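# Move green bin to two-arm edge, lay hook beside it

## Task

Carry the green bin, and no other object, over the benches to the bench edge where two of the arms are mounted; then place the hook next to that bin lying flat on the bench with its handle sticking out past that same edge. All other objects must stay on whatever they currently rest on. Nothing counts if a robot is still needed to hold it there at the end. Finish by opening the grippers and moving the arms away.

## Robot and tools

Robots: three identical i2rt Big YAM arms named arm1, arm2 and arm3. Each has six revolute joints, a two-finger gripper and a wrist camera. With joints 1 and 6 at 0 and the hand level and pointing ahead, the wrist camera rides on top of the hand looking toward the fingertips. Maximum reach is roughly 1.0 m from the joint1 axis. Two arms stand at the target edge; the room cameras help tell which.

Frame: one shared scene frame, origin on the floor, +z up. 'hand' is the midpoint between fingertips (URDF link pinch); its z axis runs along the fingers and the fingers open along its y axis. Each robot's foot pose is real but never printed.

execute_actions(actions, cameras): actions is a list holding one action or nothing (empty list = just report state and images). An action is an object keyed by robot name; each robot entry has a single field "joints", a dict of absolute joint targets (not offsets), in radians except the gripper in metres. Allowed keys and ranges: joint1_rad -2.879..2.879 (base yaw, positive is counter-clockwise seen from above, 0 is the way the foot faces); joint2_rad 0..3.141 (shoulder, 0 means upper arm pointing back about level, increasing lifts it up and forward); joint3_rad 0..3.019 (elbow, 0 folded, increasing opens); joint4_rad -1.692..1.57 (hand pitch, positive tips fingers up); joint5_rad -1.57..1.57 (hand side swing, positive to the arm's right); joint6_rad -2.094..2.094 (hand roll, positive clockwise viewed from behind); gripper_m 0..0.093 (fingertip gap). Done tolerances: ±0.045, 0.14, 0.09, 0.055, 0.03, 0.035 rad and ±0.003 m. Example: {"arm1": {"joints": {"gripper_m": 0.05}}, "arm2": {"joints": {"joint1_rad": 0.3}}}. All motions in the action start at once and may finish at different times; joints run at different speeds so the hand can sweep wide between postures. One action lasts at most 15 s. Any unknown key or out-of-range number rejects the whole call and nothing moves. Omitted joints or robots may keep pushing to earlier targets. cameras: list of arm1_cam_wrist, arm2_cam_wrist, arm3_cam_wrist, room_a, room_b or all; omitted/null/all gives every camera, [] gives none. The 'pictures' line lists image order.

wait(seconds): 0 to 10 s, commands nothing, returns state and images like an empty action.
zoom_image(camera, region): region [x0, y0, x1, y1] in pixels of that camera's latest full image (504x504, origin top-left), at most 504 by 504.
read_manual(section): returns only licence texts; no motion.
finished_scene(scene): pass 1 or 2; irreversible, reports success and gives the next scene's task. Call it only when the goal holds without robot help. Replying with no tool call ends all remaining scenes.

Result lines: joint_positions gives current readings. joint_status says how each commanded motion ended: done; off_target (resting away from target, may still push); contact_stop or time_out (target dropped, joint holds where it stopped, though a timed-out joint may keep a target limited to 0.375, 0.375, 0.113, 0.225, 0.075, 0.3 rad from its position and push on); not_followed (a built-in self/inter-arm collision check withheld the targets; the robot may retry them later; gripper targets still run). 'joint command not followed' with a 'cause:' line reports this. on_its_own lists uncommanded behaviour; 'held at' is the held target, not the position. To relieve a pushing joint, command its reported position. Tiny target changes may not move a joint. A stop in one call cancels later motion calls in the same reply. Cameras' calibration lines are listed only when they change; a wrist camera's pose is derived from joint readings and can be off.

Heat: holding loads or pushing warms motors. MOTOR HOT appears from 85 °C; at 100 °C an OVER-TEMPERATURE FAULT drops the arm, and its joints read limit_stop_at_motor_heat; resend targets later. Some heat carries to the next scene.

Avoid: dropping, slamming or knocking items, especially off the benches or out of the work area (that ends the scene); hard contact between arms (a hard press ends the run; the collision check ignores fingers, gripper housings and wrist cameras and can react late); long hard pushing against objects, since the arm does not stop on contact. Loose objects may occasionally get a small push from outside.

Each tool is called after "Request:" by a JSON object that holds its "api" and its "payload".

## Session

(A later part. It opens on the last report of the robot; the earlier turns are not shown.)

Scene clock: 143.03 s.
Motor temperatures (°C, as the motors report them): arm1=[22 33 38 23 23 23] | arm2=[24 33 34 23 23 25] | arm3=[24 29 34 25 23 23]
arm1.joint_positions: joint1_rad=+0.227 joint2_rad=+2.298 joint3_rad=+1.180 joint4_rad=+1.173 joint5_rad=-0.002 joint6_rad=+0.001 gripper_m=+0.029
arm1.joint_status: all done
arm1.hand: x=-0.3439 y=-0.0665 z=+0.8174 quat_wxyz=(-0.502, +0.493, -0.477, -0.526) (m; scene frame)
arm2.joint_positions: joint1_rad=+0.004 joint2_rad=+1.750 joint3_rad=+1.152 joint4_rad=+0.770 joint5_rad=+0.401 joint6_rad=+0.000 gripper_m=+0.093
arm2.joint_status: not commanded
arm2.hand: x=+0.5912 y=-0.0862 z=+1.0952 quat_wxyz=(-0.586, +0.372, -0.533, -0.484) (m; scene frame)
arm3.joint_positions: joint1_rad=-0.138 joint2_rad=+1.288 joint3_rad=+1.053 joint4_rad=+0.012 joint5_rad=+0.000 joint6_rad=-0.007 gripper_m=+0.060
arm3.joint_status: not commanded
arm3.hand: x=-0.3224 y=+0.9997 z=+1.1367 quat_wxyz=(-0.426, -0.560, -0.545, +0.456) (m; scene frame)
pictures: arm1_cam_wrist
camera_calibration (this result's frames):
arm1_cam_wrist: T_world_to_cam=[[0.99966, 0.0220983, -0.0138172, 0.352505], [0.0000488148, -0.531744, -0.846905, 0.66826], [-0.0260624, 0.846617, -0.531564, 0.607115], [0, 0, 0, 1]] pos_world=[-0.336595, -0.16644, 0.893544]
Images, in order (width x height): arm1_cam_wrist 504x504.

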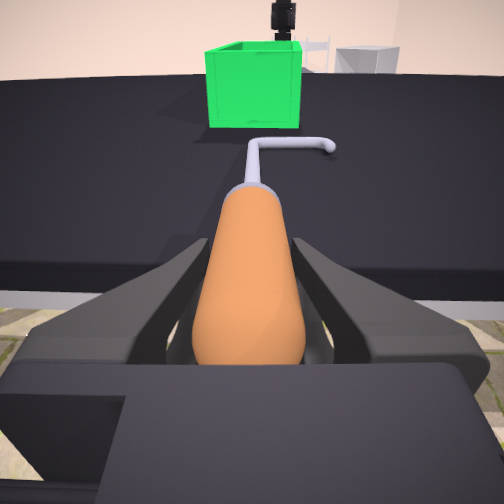

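Request:
{"api": "execute_actions", "payload": {"actions": [{"arm1":{"joints":{"joint2_rad":2.23,"joint4_rad":1.115,"joint6_rad":0.55}}}], "cameras": []}}

Request:
{"api": "execute_actions", "payload": {"actions": [{"arm1":{"joints":{"joint2_rad":2.16,"joint4_rad":1.045,"joint6_rad":1.58}}}], "cameras": ["arm1_cam_wrist","arm3_cam_wrist"]}}

Scene clock: 150.70 s.
Motor temperatures (°C, as the motors report them): arm1=[22 32 36 23 23 23] | arm2=[24 33 34 23 23 25] | arm3=[24 29 34 25 23 23]
arm1.joint_positions: joint1_rad=+0.227 joint2_rad=+2.254 joint3_rad=+1.178 joint4_rad=+1.118 joint5_rad=+0.002 joint6_rad=+0.518 gripper_m=+0.029
arm1.joint_status: all done
arm1.hand: x=-0.3433 y=-0.0628 z=+0.8349 quat_wxyz=(-0.350, +0.356, -0.592, -0.633) (m; scene frame)
arm2.joint_positions: joint1_rad=+0.004 joint2_rad=+1.750 joint3_rad=+1.152 joint4_rad=+0.770 joint5_rad=+0.401 joint6_rad=+0.000 gripper_m=+0.093
arm2.joint_status: not commanded
arm2.hand: x=+0.5912 y=-0.0862 z=+1.0952 quat_wxyz=(-0.586, +0.372, -0.533, -0.484) (m; scene frame)
arm3.joint_positions: joint1_rad=-0.138 joint2_rad=+1.288 joint3_rad=+1.053 joint4_rad=+0.012 joint5_rad=+0.000 joint6_rad=-0.007 gripper_m=+0.060
arm3.joint_status: not commanded
arm3.hand: x=-0.3224 y=+0.9997 z=+1.1367 quat_wxyz=(-0.426, -0.560, -0.545, +0.456) (m; scene frame)
pictures: none
No camera images: the call's "cameras" was empty. Leave "cameras" out to get every camera's image.

Scene clock: 152.60 s.
Motor temperatures (°C, as the motors report them): arm1=[22 32 36 23 23 23] | arm2=[24 33 34 23 23 25] | arm3=[24 29 34 25 23 23]
arm1.joint_positions: joint1_rad=+0.227 joint2_rad=+2.188 joint3_rad=+1.175 joint4_rad=+1.033 joint5_rad=+0.003 joint6_rad=+1.563 gripper_m=+0.029
arm1.joint_status: all done
arm1.hand: x=-0.3431 y=-0.0594 z=+0.8601 quat_wxyz=(+0.012, +0.013, -0.699, -0.715) (m; scene frame)
arm2.joint_positions: joint1_rad=+0.004 joint2_rad=+1.750 joint3_rad=+1.152 joint4_rad=+0.770 joint5_rad=+0.401 joint6_rad=+0.000 gripper_m=+0.093
arm2.joint_status: not commanded
arm2.hand: x=+0.5912 y=-0.0862 z=+1.0952 quat_wxyz=(-0.586, +0.372, -0.533, -0.484) (m; scene frame)
arm3.joint_positions: joint1_rad=-0.138 joint2_rad=+1.288 joint3_rad=+1.053 joint4_rad=+0.012 joint5_rad=+0.000 joint6_rad=-0.007 gripper_m=+0.060
arm3.joint_status: not commanded
arm3.hand: x=-0.3224 y=+0.9997 z=+1.1367 quat_wxyz=(-0.426, -0.560, -0.545, +0.456) (m; scene frame)
pictures: arm1_cam_wrist, arm3_cam_wrist
camera_calibration (this result's frames):
arm1_cam_wrist: T_world_to_cam=[[-0.00405386, 0.00488653, -0.99998, 0.854933], [-0.79316, -0.609013, 0.000239406, -0.297161], [-0.608999, 0.793145, 0.00634465, -0.0420855], [0, 0, 0, 1]] pos_world=[-0.257861, -0.151773, 0.855254]
arm3_cam_wrist: T_world_to_cam=[[-0.998471, 0.0510929, 0.0211024, -0.398705], [0.0241937, 0.747139, -0.664228, 0.0211951], [-0.0497037, -0.662702, -0.747232, 1.62045], [0, 0, 0, 1]] pos_world=[-0.318065, 1.07841, 1.23335]
Images, in order (width x height): arm1_cam_wrist 504x504, arm3_cam_wrist 504x504.

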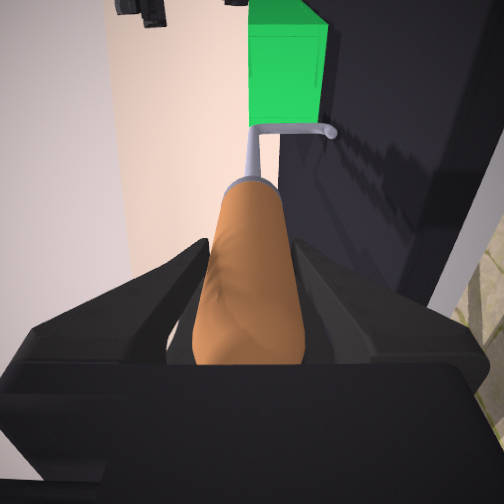

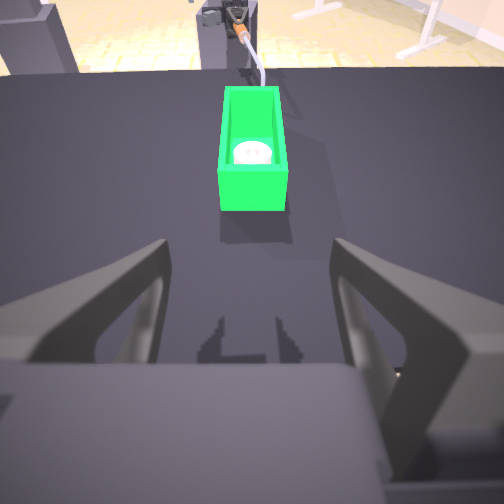

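Request:
{"api": "execute_actions", "payload": {"actions": [{"arm1":{"joints":{"joint2_rad":2.06,"joint3_rad":1.55,"joint5_rad":0.065}}}], "cameras": []}}

Request:
{"api": "execute_actions", "payload": {"actions": [{"arm1":{"joints":{"joint2_rad":2.27,"joint3_rad":1.955,"joint4_rad":0.54}}}], "cameras": ["arm1_cam_wrist","arm3_cam_wrist"]}}

Scene clock: 166.10 s.
Motor temperatures (°C, as the motors report them): arm1=[22 32 36 23 23 23] | arm2=[24 33 34 23 23 25] | arm3=[24 29 34 25 23 23]
arm1.joint_positions: joint1_rad=+0.227 joint2_rad=+2.099 joint3_rad=+1.480 joint4_rad=+1.010 joint5_rad=+0.065 joint6_rad=+1.565 gripper_m=+0.029
arm1.joint_status: all done
arm1.hand: x=-0.3334 y=+0.0054 z=+1.0751 quat_wxyz=(-0.003, -0.017, -0.555, -0.832) (m; scene frame)
arm2.joint_positions: joint1_rad=+0.004 joint2_rad=+1.750 joint3_rad=+1.152 joint4_rad=+0.770 joint5_rad=+0.401 joint6_rad=+0.000 gripper_m=+0.093
arm2.joint_status: not commanded
arm2.hand: x=+0.5912 y=-0.0862 z=+1.0952 quat_wxyz=(-0.586, +0.372, -0.533, -0.484) (m; scene frame)
arm3.joint_positions: joint1_rad=-0.138 joint2_rad=+1.288 joint3_rad=+1.053 joint4_rad=+0.012 joint5_rad=+0.000 joint6_rad=-0.007 gripper_m=+0.060
arm3.joint_status: not commanded
arm3.hand: x=-0.3224 y=+0.9997 z=+1.1367 quat_wxyz=(-0.426, -0.560, -0.545, +0.456) (m; scene frame)
pictures: none
No camera images: the call's "cameras" was empty. Leave "cameras" out to get every camera's image.

Scene clock: 168.60 s.
Motor temperatures (°C, as the motors report them): arm1=[22 33 38 23 23 23] | arm2=[24 33 34 23 23 25] | arm3=[24 29 34 25 23 23]
arm1.joint_positions: joint1_rad=+0.227 joint2_rad=+2.339 joint3_rad=+1.847 joint4_rad=+0.512 joint5_rad=+0.065 joint6_rad=+1.565 gripper_m=+0.029
arm1.joint_status: joint3_rad time_out (moved +0.367 of +0.475); the others done
arm1.on_its_own: joint3_rad reads +1.847 and still pushes toward +1.955 since a time_out
arm1.hand: x=-0.3381 y=+0.1122 z=+0.9597 quat_wxyz=(-0.009, -0.010, -0.699, -0.715) (m; scene frame)
arm2.joint_positions: joint1_rad=+0.004 joint2_rad=+1.750 joint3_rad=+1.152 joint4_rad=+0.770 joint5_rad=+0.401 joint6_rad=+0.000 gripper_m=+0.093
arm2.joint_status: not commanded
arm2.hand: x=+0.5912 y=-0.0862 z=+1.0952 quat_wxyz=(-0.586, +0.372, -0.533, -0.484) (m; scene frame)
arm3.joint_positions: joint1_rad=-0.138 joint2_rad=+1.288 joint3_rad=+1.053 joint4_rad=+0.012 joint5_rad=+0.000 joint6_rad=-0.007 gripper_m=+0.060
arm3.joint_status: not commanded
arm3.hand: x=-0.3224 y=+0.9997 z=+1.1367 quat_wxyz=(-0.426, -0.560, -0.545, +0.456) (m; scene frame)
pictures: arm1_cam_wrist, arm3_cam_wrist
camera_calibration (this result's frames):
arm1_cam_wrist: T_world_to_cam=[[-0.00710909, 0.00481082, -0.999963, 0.952664], [-0.829644, -0.558284, 0.00321233, -0.209596], [-0.558248, 0.829636, 0.00796016, -0.164206], [0, 0, 0, 1]] pos_world=[-0.258785, 0.0146341, 0.954609]
arm3_cam_wrist: T_world_to_cam=[[-0.998471, 0.0510929, 0.0211024, -0.398705], [0.0241937, 0.747139, -0.664228, 0.0211951], [-0.0497037, -0.662702, -0.747232, 1.62045], [0, 0, 0, 1]] pos_world=[-0.318065, 1.07841, 1.23335]
Images, in order (width x height): arm1_cam_wrist 504x504, arm3_cam_wrist 504x504.

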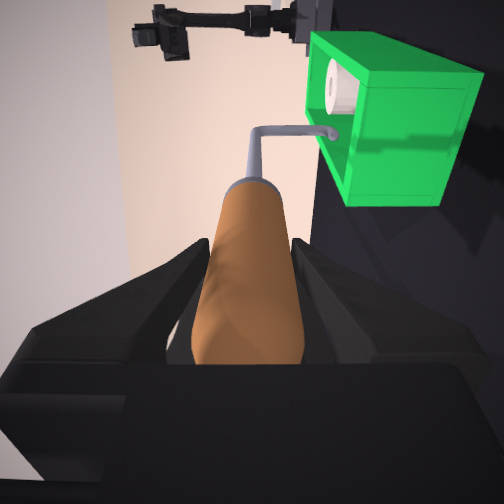

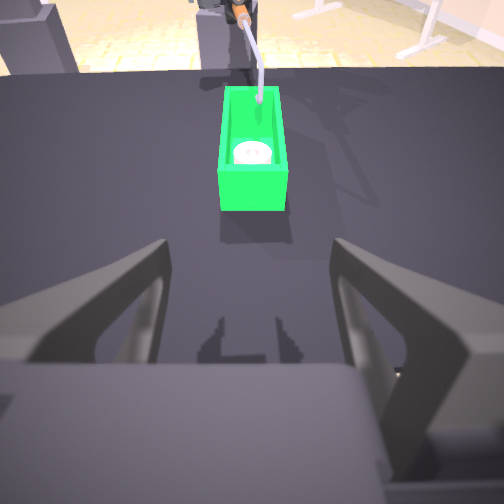

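Request:
{"api": "execute_actions", "payload": {"actions": [{"arm1":{"joints":{"joint2_rad":2.225,"joint3_rad":1.845,"joint4_rad":0.335,"joint5_rad":0.095}}}], "cameras": ["arm1_cam_wrist"]}}

Scene clock: 176.47 s.
Motor temperatures (°C, as the motors report them): arm1=[22 34 42 23 23 23] | arm2=[24 33 34 23 23 25] | arm3=[24 29 34 25 23 23]
arm1.joint_positions: joint1_rad=+0.227 joint2_rad=+2.286 joint3_rad=+1.817 joint4_rad=+0.306 joint5_rad=+0.095 joint6_rad=+1.565 gripper_m=+0.029
arm1.joint_status: all done
arm1.hand: x=-0.3326 y=+0.1006 z=+0.9396 quat_wxyz=(-0.024, -0.016, -0.761, -0.649) (m; scene frame)
arm2.joint_positions: joint1_rad=+0.004 joint2_rad=+1.750 joint3_rad=+1.152 joint4_rad=+0.770 joint5_rad=+0.401 joint6_rad=+0.000 gripper_m=+0.093
arm2.joint_status: not commanded
arm2.hand: x=+0.5912 y=-0.0862 z=+1.0952 quat_wxyz=(-0.586, +0.372, -0.533, -0.484) (m; scene frame)
arm3.joint_positions: joint1_rad=-0.138 joint2_rad=+1.288 joint3_rad=+1.053 joint4_rad=+0.012 joint5_rad=+0.000 joint6_rad=-0.007 gripper_m=+0.060
arm3.joint_status: not commanded
arm3.hand: x=-0.3224 y=+0.9997 z=+1.1367 quat_wxyz=(-0.426, -0.560, -0.545, +0.456) (m; scene frame)
pictures: arm1_cam_wrist
camera_calibration (this result's frames):
arm1_cam_wrist: T_world_to_cam=[[-0.000704241, -0.176077, -0.984376, 0.93842], [-0.845866, -0.524957, 0.0945049, -0.30596], [-0.533395, 0.832717, -0.148568, 0.00364281], [0, 0, 0, 1]] pos_world=[-0.256197, 0.00158464, 0.953214]
Images, in order (width x height): arm1_cam_wrist 504x504.

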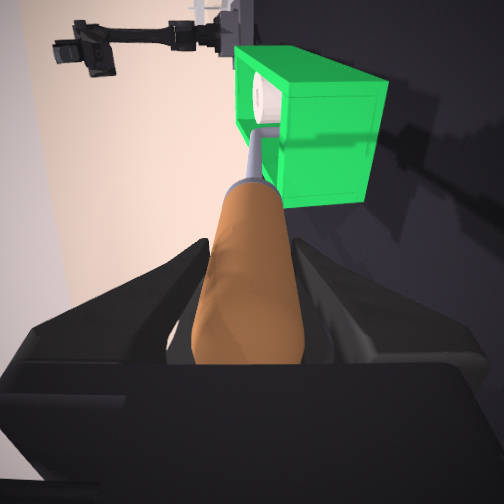

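Request:
{"api": "execute_actions", "payload": {"actions": [{"arm1":{"joints":{"joint2_rad":2.075,"joint3_rad":1.62}}}], "cameras": ["arm1_cam_wrist"]}}

Request:
{"api": "execute_actions", "payload": {"actions": [{"arm1":{"joints":{"joint2_rad":1.88,"joint3_rad":1.355}}}], "cameras": ["arm1_cam_wrist"]}}

Request:
{"api": "execute_actions", "payload": {"actions": [{"arm1":{"joints":{"joint2_rad":1.58,"joint3_rad":0.985}}}], "cameras": ["arm1_cam_wrist","room_b"]}}

Request:
{"api": "zoom_image", "payload": {"camera": "room_b", "region": [170, 230, 290, 330]}}

Scene clock: 186.57 s.
Motor temperatures (°C, as the motors report them): arm1=[22 35 41 23 23 23] | arm2=[24 33 34 23 23 25] | arm3=[24 28 34 25 23 23]
arm1.joint_positions: joint1_rad=+0.227 joint2_rad=+2.128 joint3_rad=+1.601 joint4_rad=+0.306 joint5_rad=+0.095 joint6_rad=+1.566 gripper_m=+0.029
arm1.joint_status: all done
arm1.hand: x=-0.3304 y=+0.0457 z=+0.9504 quat_wxyz=(-0.024, -0.015, -0.779, -0.626) (m; scene frame)
arm2.joint_positions: joint1_rad=+0.004 joint2_rad=+1.750 joint3_rad=+1.152 joint4_rad=+0.770 joint5_rad=+0.401 joint6_rad=+0.000 gripper_m=+0.093
arm2.joint_status: not commanded
arm2.hand: x=+0.5912 y=-0.0862 z=+1.0952 quat_wxyz=(-0.586, +0.372, -0.533, -0.484) (m; scene frame)
arm3.joint_positions: joint1_rad=-0.138 joint2_rad=+1.288 joint3_rad=+1.053 joint4_rad=+0.012 joint5_rad=+0.000 joint6_rad=-0.007 gripper_m=+0.060
arm3.joint_status: not commanded
arm3.hand: x=-0.3224 y=+0.9997 z=+1.1367 quat_wxyz=(-0.426, -0.560, -0.545, +0.456) (m; scene frame)
pictures: arm1_cam_wrist
camera_calibration (this result's frames):
arm1_cam_wrist: T_world_to_cam=[[0.000742085, -0.232373, -0.972627, 0.931267], [-0.845923, -0.518852, 0.123315, -0.361706], [-0.533305, 0.822676, -0.196954, 0.0986601], [0, 0, 0, 1]] pos_world=[-0.254051, -0.0524364, 0.969811]
Images, in order (width x height): arm1_cam_wrist 504x504.

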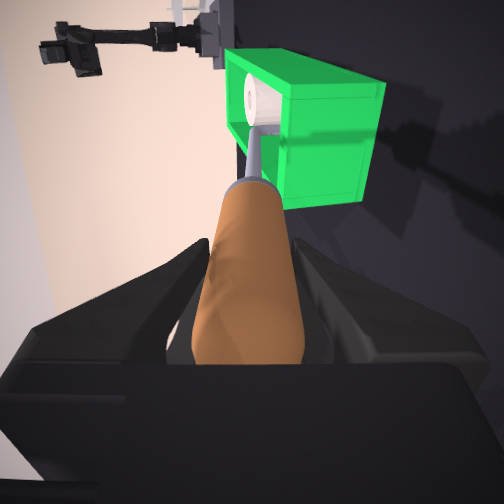

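Scene clock: 187.60 s.
Motor temperatures (°C, as the motors report them): arm1=[22 35 41 23 23 23] | arm2=[24 33 34 23 23 25] | arm3=[24 28 34 25 23 23]
arm1.joint_positions: joint1_rad=+0.227 joint2_rad=+1.923 joint3_rad=+1.337 joint4_rad=+0.306 joint5_rad=+0.095 joint6_rad=+1.566 gripper_m=+0.029
arm1.joint_status: all done
arm1.hand: x=-0.3274 y=-0.0334 z=+0.9631 quat_wxyz=(-0.026, -0.013, -0.797, -0.603) (m; scene frame)
arm2.joint_positions: joint1_rad=+0.004 joint2_rad=+1.750 joint3_rad=+1.152 joint4_rad=+0.770 joint5_rad=+0.401 joint6_rad=+0.000 gripper_m=+0.093
arm2.joint_status: not commanded
arm2.hand: x=+0.5912 y=-0.0862 z=+1.0952 quat_wxyz=(-0.586, +0.372, -0.533, -0.484) (m; scene frame)
arm3.joint_positions: joint1_rad=-0.138 joint2_rad=+1.288 joint3_rad=+1.053 joint4_rad=+0.012 joint5_rad=+0.000 joint6_rad=-0.007 gripper_m=+0.060
arm3.joint_status: not commanded
arm3.hand: x=-0.3224 y=+0.9997 z=+1.1367 quat_wxyz=(-0.426, -0.560, -0.545, +0.456) (m; scene frame)
pictures: arm1_cam_wrist
camera_calibration (this result's frames):
arm1_cam_wrist: T_world_to_cam=[[0.00302636, -0.29013, -0.956982, 0.908935], [-0.846058, -0.510898, 0.152214, -0.429318], [-0.533082, 0.809202, -0.247013, 0.215705], [0, 0, 0, 1]] pos_world=[-0.25099, -0.130176, 0.988465]
Images, in order (width x height): arm1_cam_wrist 504x504.

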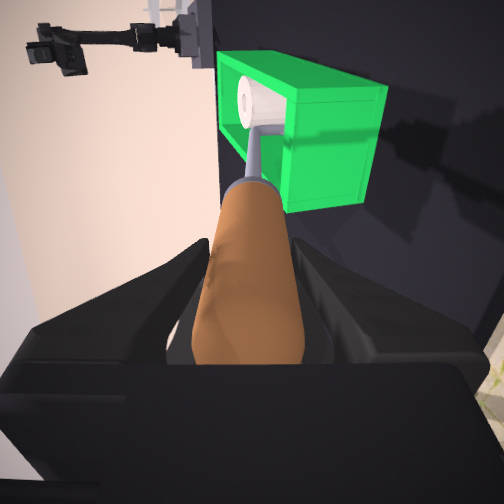

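Scene clock: 188.77 s.
Motor temperatures (°C, as the motors report them): arm1=[22 35 41 23 23 23] | arm2=[24 33 34 23 23 25] | arm3=[24 28 34 25 23 23]
arm1.joint_positions: joint1_rad=+0.227 joint2_rad=+1.607 joint3_rad=+0.966 joint4_rad=+0.306 joint5_rad=+0.095 joint6_rad=+1.566 gripper_m=+0.029
arm1.joint_status: all done
arm1.hand: x=-0.3224 y=-0.1624 z=+0.9761 quat_wxyz=(-0.027, -0.012, -0.814, -0.580) (m; scene frame)
arm2.joint_positions: joint1_rad=+0.004 joint2_rad=+1.750 joint3_rad=+1.152 joint4_rad=+0.770 joint5_rad=+0.401 joint6_rad=+0.000 gripper_m=+0.093
arm2.joint_status: not commanded
arm2.hand: x=+0.5912 y=-0.0862 z=+1.0952 quat_wxyz=(-0.586, +0.372, -0.533, -0.484) (m; scene frame)
arm3.joint_positions: joint1_rad=-0.138 joint2_rad=+1.288 joint3_rad=+1.053 joint4_rad=+0.012 joint5_rad=+0.000 joint6_rad=-0.007 gripper_m=+0.060
arm3.joint_status: not commanded
arm3.hand: x=-0.3224 y=+0.9997 z=+1.1367 quat_wxyz=(-0.426, -0.560, -0.545, +0.456) (m; scene frame)
pictures: arm1_cam_wrist, room_b
camera_calibration (this result's frames):
arm1_cam_wrist: T_world_to_cam=[[0.00513311, -0.342913, -0.939353, 0.858864], [-0.846245, -0.501961, 0.178618, -0.51736], [-0.532769, 0.794006, -0.292765, 0.368222], [0, 0, 0, 1]] pos_world=[-0.246045, -0.25755, 1.00699]
Images, in order (width x height): arm1_cam_wrist 504x504, room_b 504x504.

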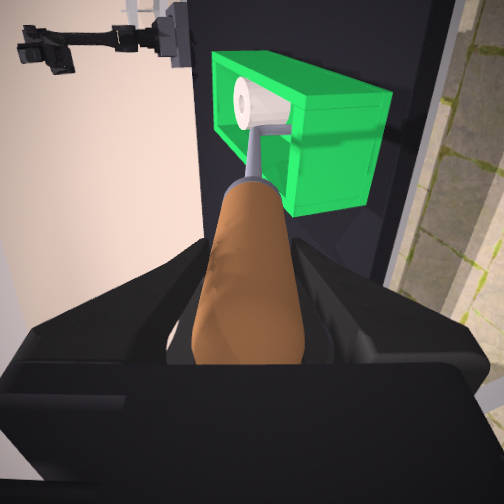

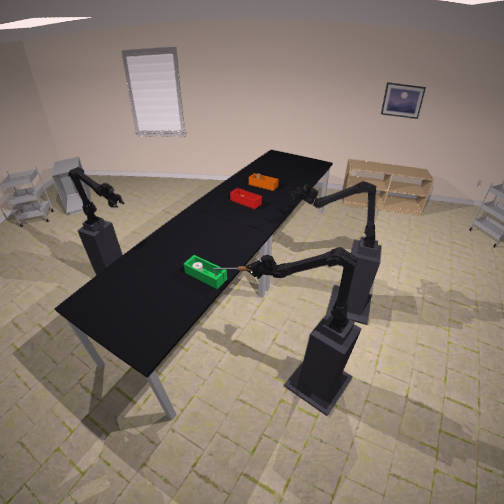

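Region (170, 230, 290, 330) of room_b's 504x504 image, scaled by 4.200, with more detail than that image has.

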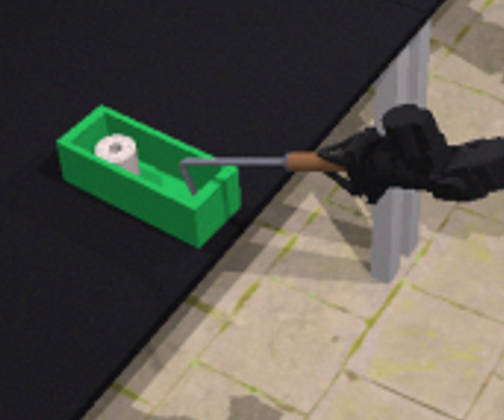

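Request:
{"api": "execute_actions", "payload": {"actions": [{"arm1":{"joints":{"joint3_rad":0.955}}}], "cameras": []}}

Request:
{"api": "execute_actions", "payload": {"actions": [{"arm1":{"joints":{"joint3_rad":1.2}}}], "cameras": ["arm1_cam_wrist"]}}

Request:
{"api": "execute_actions", "payload": {"actions": [{"arm1":{"joints":{"joint1_rad":-0.01,"joint5_rad":-0.193,"joint2_rad":2.01,"joint3_rad":1.27,"joint4_rad":0.91}}}], "cameras": ["arm1_cam_wrist","room_a"]}}

Scene clock: 210.53 s.
Motor temperatures (°C, as the motors report them): arm1=[22 32 39 23 23 23] | arm2=[24 33 34 23 23 25] | arm3=[24 28 34 25 23 23]
arm1.joint_positions: joint1_rad=+0.227 joint2_rad=+1.607 joint3_rad=+0.938 joint4_rad=+0.306 joint5_rad=+0.095 joint6_rad=+1.567 gripper_m=+0.029
arm1.joint_status: all done
arm1.hand: x=-0.3221 y=-0.1713 z=+0.9610 quat_wxyz=(-0.027, -0.012, -0.822, -0.569) (m; scene frame)
arm2.joint_positions: joint1_rad=+0.004 joint2_rad=+1.750 joint3_rad=+1.152 joint4_rad=+0.770 joint5_rad=+0.401 joint6_rad=+0.000 gripper_m=+0.093
arm2.joint_status: not commanded
arm2.hand: x=+0.5912 y=-0.0862 z=+1.0952 quat_wxyz=(-0.586, +0.372, -0.533, -0.484) (m; scene frame)
arm3.joint_positions: joint1_rad=-0.138 joint2_rad=+1.288 joint3_rad=+1.053 joint4_rad=+0.012 joint5_rad=+0.000 joint6_rad=-0.007 gripper_m=+0.060
arm3.joint_status: not commanded
arm3.hand: x=-0.3224 y=+0.9997 z=+1.1367 quat_wxyz=(-0.426, -0.560, -0.545, +0.456) (m; scene frame)
pictures: none
No camera images: the call's "cameras" was empty. Leave "cameras" out to get every camera's image.

Scene clock: 211.63 s.
Motor temperatures (°C, as the motors report them): arm1=[22 32 40 23 23 23] | arm2=[24 33 34 23 23 25] | arm3=[24 28 34 25 23 23]
arm1.joint_positions: joint1_rad=+0.227 joint2_rad=+1.616 joint3_rad=+1.120 joint4_rad=+0.299 joint5_rad=+0.095 joint6_rad=+1.567 gripper_m=+0.029
arm1.joint_status: all done
arm1.hand: x=-0.3235 y=-0.1206 z=+1.0555 quat_wxyz=(-0.023, -0.016, -0.771, -0.636) (m; scene frame)
arm2.joint_positions: joint1_rad=+0.004 joint2_rad=+1.750 joint3_rad=+1.152 joint4_rad=+0.770 joint5_rad=+0.401 joint6_rad=+0.000 gripper_m=+0.093
arm2.joint_status: not commanded
arm2.hand: x=+0.5912 y=-0.0862 z=+1.0952 quat_wxyz=(-0.586, +0.372, -0.533, -0.484) (m; scene frame)
arm3.joint_positions: joint1_rad=-0.138 joint2_rad=+1.288 joint3_rad=+1.053 joint4_rad=+0.012 joint5_rad=+0.000 joint6_rad=-0.007 gripper_m=+0.060
arm3.joint_status: not commanded
arm3.hand: x=-0.3224 y=+0.9997 z=+1.1367 quat_wxyz=(-0.426, -0.560, -0.545, +0.456) (m; scene frame)
pictures: arm1_cam_wrist
camera_calibration (this result's frames):
arm1_cam_wrist: T_world_to_cam=[[-0.0016868, -0.209238, -0.977863, 1.00231], [-0.845872, -0.521279, 0.113, -0.444446], [-0.533383, 0.827338, -0.176109, 0.238335], [0, 0, 0, 1]] pos_world=[-0.24713, -0.219142, 1.07232]
Images, in order (width x height): arm1_cam_wrist 504x504.

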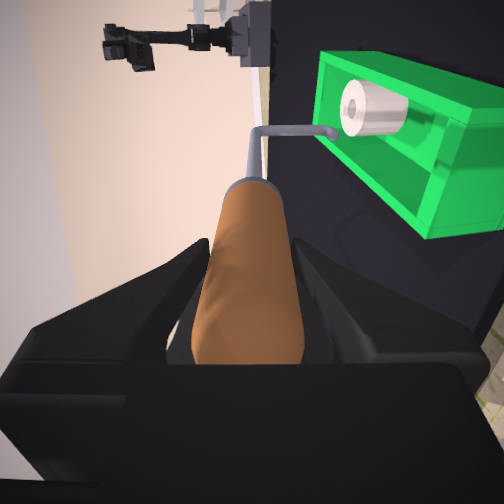

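Scene clock: 213.07 s.
Motor temperatures (°C, as the motors report them): arm1=[22 32 40 23 23 23] | arm2=[24 33 34 23 23 25] | arm3=[24 28 34 25 23 23]
arm1.joint_positions: joint1_rad=-0.013 joint2_rad=+2.065 joint3_rad=+1.203 joint4_rad=+0.857 joint5_rad=-0.193 joint6_rad=+1.569 gripper_m=+0.029
arm1.joint_status: all done
arm1.hand: x=-0.1963 y=-0.0595 z=+0.9190 quat_wxyz=(-0.001, -0.005, -0.707, -0.707) (m; scene frame)
arm2.joint_positions: joint1_rad=+0.004 joint2_rad=+1.750 joint3_rad=+1.152 joint4_rad=+0.770 joint5_rad=+0.401 joint6_rad=+0.000 gripper_m=+0.093
arm2.joint_status: not commanded
arm2.hand: x=+0.5912 y=-0.0862 z=+1.0952 quat_wxyz=(-0.586, +0.372, -0.533, -0.484) (m; scene frame)
arm3.joint_positions: joint1_rad=-0.138 joint2_rad=+1.288 joint3_rad=+1.053 joint4_rad=+0.012 joint5_rad=+0.000 joint6_rad=-0.007 gripper_m=+0.060
arm3.joint_status: not commanded
arm3.hand: x=-0.3224 y=+0.9997 z=+1.1367 quat_wxyz=(-0.426, -0.560, -0.545, +0.456) (m; scene frame)
pictures: arm1_cam_wrist, room_a
camera_calibration (this result's frames):
arm1_cam_wrist: T_world_to_cam=[[-0.0107864, -0.0194641, -0.999752, 0.91151], [-0.819128, -0.573262, 0.0199984, -0.201883], [-0.57351, 0.819141, -0.00976014, 0.0703661], [0, 0, 0, 1]] pos_world=[-0.115181, -0.15563, 0.916008]
Images, in order (width x height): arm1_cam_wrist 504x504, room_a 504x504.

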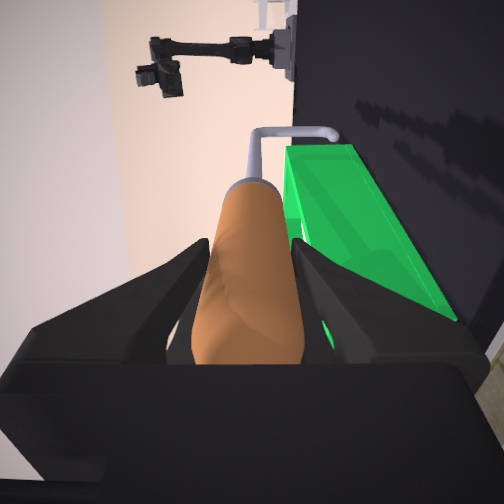

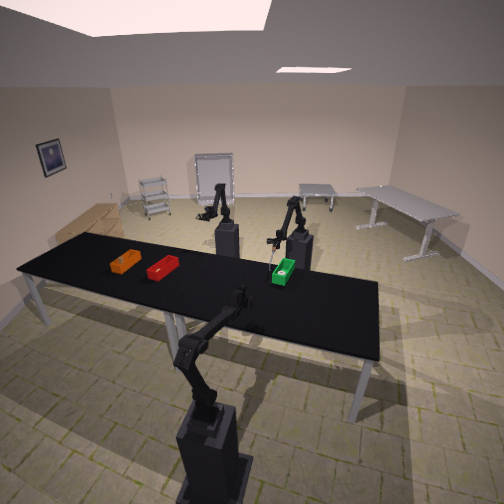

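Request:
{"api": "execute_actions", "payload": {"actions": [{"arm1":{"joints":{"joint2_rad":2.15,"joint4_rad":1.05,"joint6_rad":-0.01}}}], "cameras": ["arm1_cam_wrist"]}}

Request:
{"api": "execute_actions", "payload": {"actions": [{"arm1":{"joints":{"joint2_rad":2.33,"joint3_rad":1.29,"joint4_rad":1.165}}}], "cameras": ["arm1_cam_wrist"]}}

Scene clock: 225.47 s.
Motor temperatures (°C, as the motors report them): arm1=[22 33 41 23 23 23] | arm2=[24 33 34 23 23 25] | arm3=[24 28 34 25 23 23]
arm1.joint_positions: joint1_rad=-0.012 joint2_rad=+2.192 joint3_rad=+1.204 joint4_rad=+1.020 joint5_rad=-0.196 joint6_rad=+0.006 gripper_m=+0.029
arm1.joint_status: all done
arm1.hand: x=-0.1981 y=-0.0614 z=+0.8664 quat_wxyz=(-0.509, +0.488, -0.494, -0.509) (m; scene frame)
arm2.joint_positions: joint1_rad=+0.004 joint2_rad=+1.750 joint3_rad=+1.152 joint4_rad=+0.770 joint5_rad=+0.401 joint6_rad=+0.000 gripper_m=+0.093
arm2.joint_status: not commanded
arm2.hand: x=+0.5912 y=-0.0862 z=+1.0952 quat_wxyz=(-0.586, +0.372, -0.533, -0.484) (m; scene frame)
arm3.joint_positions: joint1_rad=-0.138 joint2_rad=+1.288 joint3_rad=+1.053 joint4_rad=+0.012 joint5_rad=+0.000 joint6_rad=-0.007 gripper_m=+0.060
arm3.joint_status: not commanded
arm3.hand: x=-0.3224 y=+0.9997 z=+1.1367 quat_wxyz=(-0.426, -0.560, -0.545, +0.456) (m; scene frame)
pictures: arm1_cam_wrist
camera_calibration (this result's frames):
arm1_cam_wrist: T_world_to_cam=[[0.999659, -0.023039, -0.0122631, 0.20324], [-0.0229303, -0.550882, -0.834268, 0.695787], [0.0124652, 0.834265, -0.551223, 0.656516], [0, 0, 0, 1]] pos_world=[-0.195399, -0.159729, 0.944852]
Images, in order (width x height): arm1_cam_wrist 504x504.

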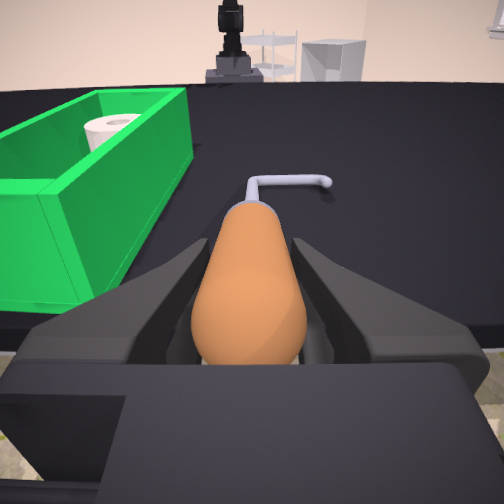

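Scene clock: 226.37 s.
Motor temperatures (°C, as the motors report them): arm1=[22 33 41 23 23 23] | arm2=[24 33 34 23 23 25] | arm3=[24 28 34 25 23 23]
arm1.joint_positions: joint1_rad=-0.012 joint2_rad=+2.354 joint3_rad=+1.243 joint4_rad=+1.147 joint5_rad=-0.194 joint6_rad=+0.001 gripper_m=+0.029
arm1.joint_status: all done
arm1.hand: x=-0.1984 y=-0.0622 z=+0.7961 quat_wxyz=(-0.512, +0.488, -0.492, -0.508) (m; scene frame)
arm2.joint_positions: joint1_rad=+0.004 joint2_rad=+1.750 joint3_rad=+1.152 joint4_rad=+0.770 joint5_rad=+0.401 joint6_rad=+0.000 gripper_m=+0.093
arm2.joint_status: not commanded
arm2.hand: x=+0.5912 y=-0.0862 z=+1.0952 quat_wxyz=(-0.586, +0.372, -0.533, -0.484) (m; scene frame)
arm3.joint_positions: joint1_rad=-0.138 joint2_rad=+1.288 joint3_rad=+1.053 joint4_rad=+0.012 joint5_rad=+0.000 joint6_rad=-0.007 gripper_m=+0.060
arm3.joint_status: not commanded
arm3.hand: x=-0.3224 y=+0.9997 z=+1.1367 quat_wxyz=(-0.426, -0.560, -0.545, +0.456) (m; scene frame)
pictures: arm1_cam_wrist
camera_calibration (this result's frames):
arm1_cam_wrist: T_world_to_cam=[[0.999662, -0.0251199, -0.00664253, 0.198057], [-0.0193151, -0.547425, -0.836632, 0.639545], [0.0173798, 0.836478, -0.547725, 0.616783], [0, 0, 0, 1]] pos_world=[-0.196357, -0.160848, 0.874207]
Images, in order (width x height): arm1_cam_wrist 504x504.

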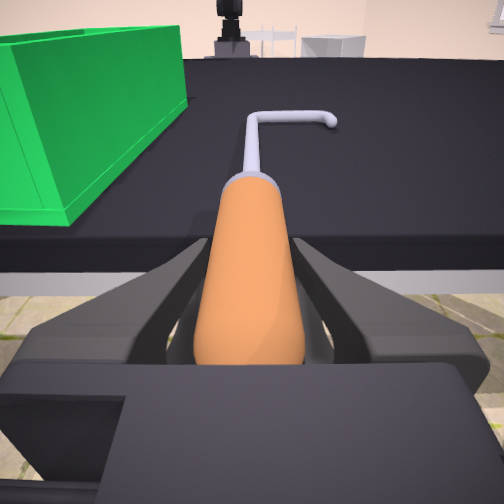

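Request:
{"api": "execute_actions", "payload": {"actions": [{"arm1":{"joints":{"gripper_m":0.093}}}], "cameras": []}}

Request:
{"api": "execute_actions", "payload": {"actions": [{"arm1":{"joints":{"joint2_rad":1.75,"joint3_rad":0.75}}}], "cameras": ["arm1_cam_wrist","room_b"]}}

Scene clock: 232.17 s.
Motor temperatures (°C, as the motors report them): arm1=[22 33 40 23 23 23] | arm2=[24 33 34 23 23 25] | arm3=[24 28 34 25 23 23]
arm1.joint_positions: joint1_rad=-0.012 joint2_rad=+2.353 joint3_rad=+1.246 joint4_rad=+1.147 joint5_rad=-0.194 joint6_rad=+0.001 gripper_m=+0.093
arm1.joint_status: all done
arm1.hand: x=-0.1982 y=-0.0614 z=+0.7974 quat_wxyz=(-0.512, +0.488, -0.491, -0.509) (m; scene frame)
arm2.joint_positions: joint1_rad=+0.004 joint2_rad=+1.750 joint3_rad=+1.152 joint4_rad=+0.770 joint5_rad=+0.401 joint6_rad=+0.000 gripper_m=+0.093
arm2.joint_status: not commanded
arm2.hand: x=+0.5912 y=-0.0862 z=+1.0952 quat_wxyz=(-0.586, +0.372, -0.533, -0.484) (m; scene frame)
arm3.joint_positions: joint1_rad=-0.138 joint2_rad=+1.288 joint3_rad=+1.053 joint4_rad=+0.012 joint5_rad=+0.000 joint6_rad=-0.007 gripper_m=+0.060
arm3.joint_status: not commanded
arm3.hand: x=-0.3224 y=+0.9997 z=+1.1367 quat_wxyz=(-0.426, -0.560, -0.545, +0.456) (m; scene frame)
pictures: none
No camera images: the call's "cameras" was empty. Leave "cameras" out to get every camera's image.

Scene clock: 233.43 s.
Motor temperatures (°C, as the motors report them): arm1=[22 33 39 23 23 23] | arm2=[24 33 34 23 23 25] | arm3=[24 28 34 25 23 23]
arm1.joint_positions: joint1_rad=-0.012 joint2_rad=+1.749 joint3_rad=+0.754 joint4_rad=+1.155 joint5_rad=-0.194 joint6_rad=+0.001 gripper_m=+0.093
arm1.joint_status: all done
arm1.hand: x=-0.2264 y=-0.2059 z=+0.9876 quat_wxyz=(-0.546, +0.463, -0.454, -0.531) (m; scene frame)
arm2.joint_positions: joint1_rad=+0.004 joint2_rad=+1.750 joint3_rad=+1.152 joint4_rad=+0.770 joint5_rad=+0.401 joint6_rad=+0.000 gripper_m=+0.093
arm2.joint_status: not commanded
arm2.hand: x=+0.5912 y=-0.0862 z=+1.0952 quat_wxyz=(-0.586, +0.372, -0.533, -0.484) (m; scene frame)
arm3.joint_positions: joint1_rad=-0.138 joint2_rad=+1.288 joint3_rad=+1.053 joint4_rad=+0.012 joint5_rad=+0.000 joint6_rad=-0.007 gripper_m=+0.060
arm3.joint_status: not commanded
arm3.hand: x=-0.3224 y=+0.9997 z=+1.1367 quat_wxyz=(-0.426, -0.560, -0.545, +0.456) (m; scene frame)
pictures: arm1_cam_wrist, room_b
camera_calibration (this result's frames):
arm1_cam_wrist: T_world_to_cam=[[0.999533, -0.0264811, 0.0152202, 0.20179], [0.00192696, -0.442648, -0.896693, 0.806214], [0.0304827, 0.896304, -0.442391, 0.753599], [0, 0, 0, 1]] pos_world=[-0.226221, -0.313241, 1.05324]
Images, in order (width x height): arm1_cam_wrist 504x504, room_b 504x504.

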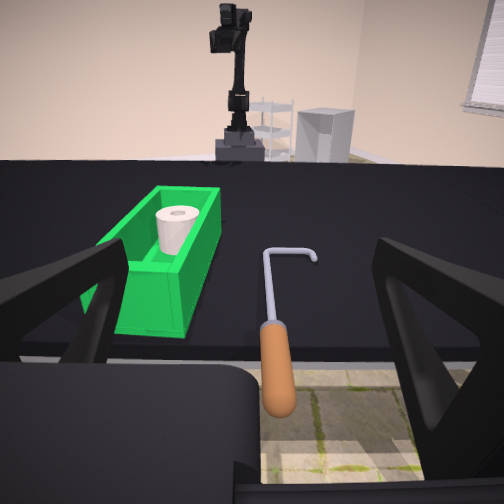

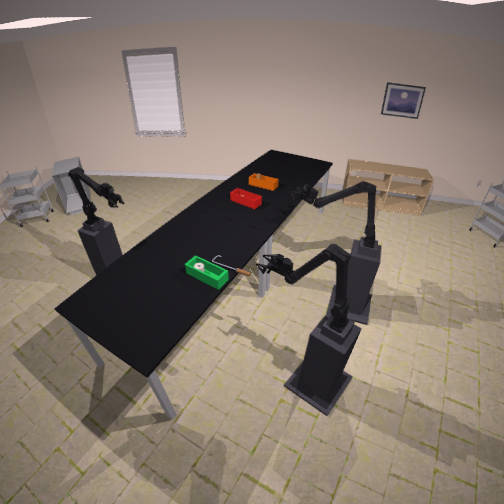

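Request:
{"api": "finished_scene", "payload": {"scene": 2}}

The scene is finished: the task was done.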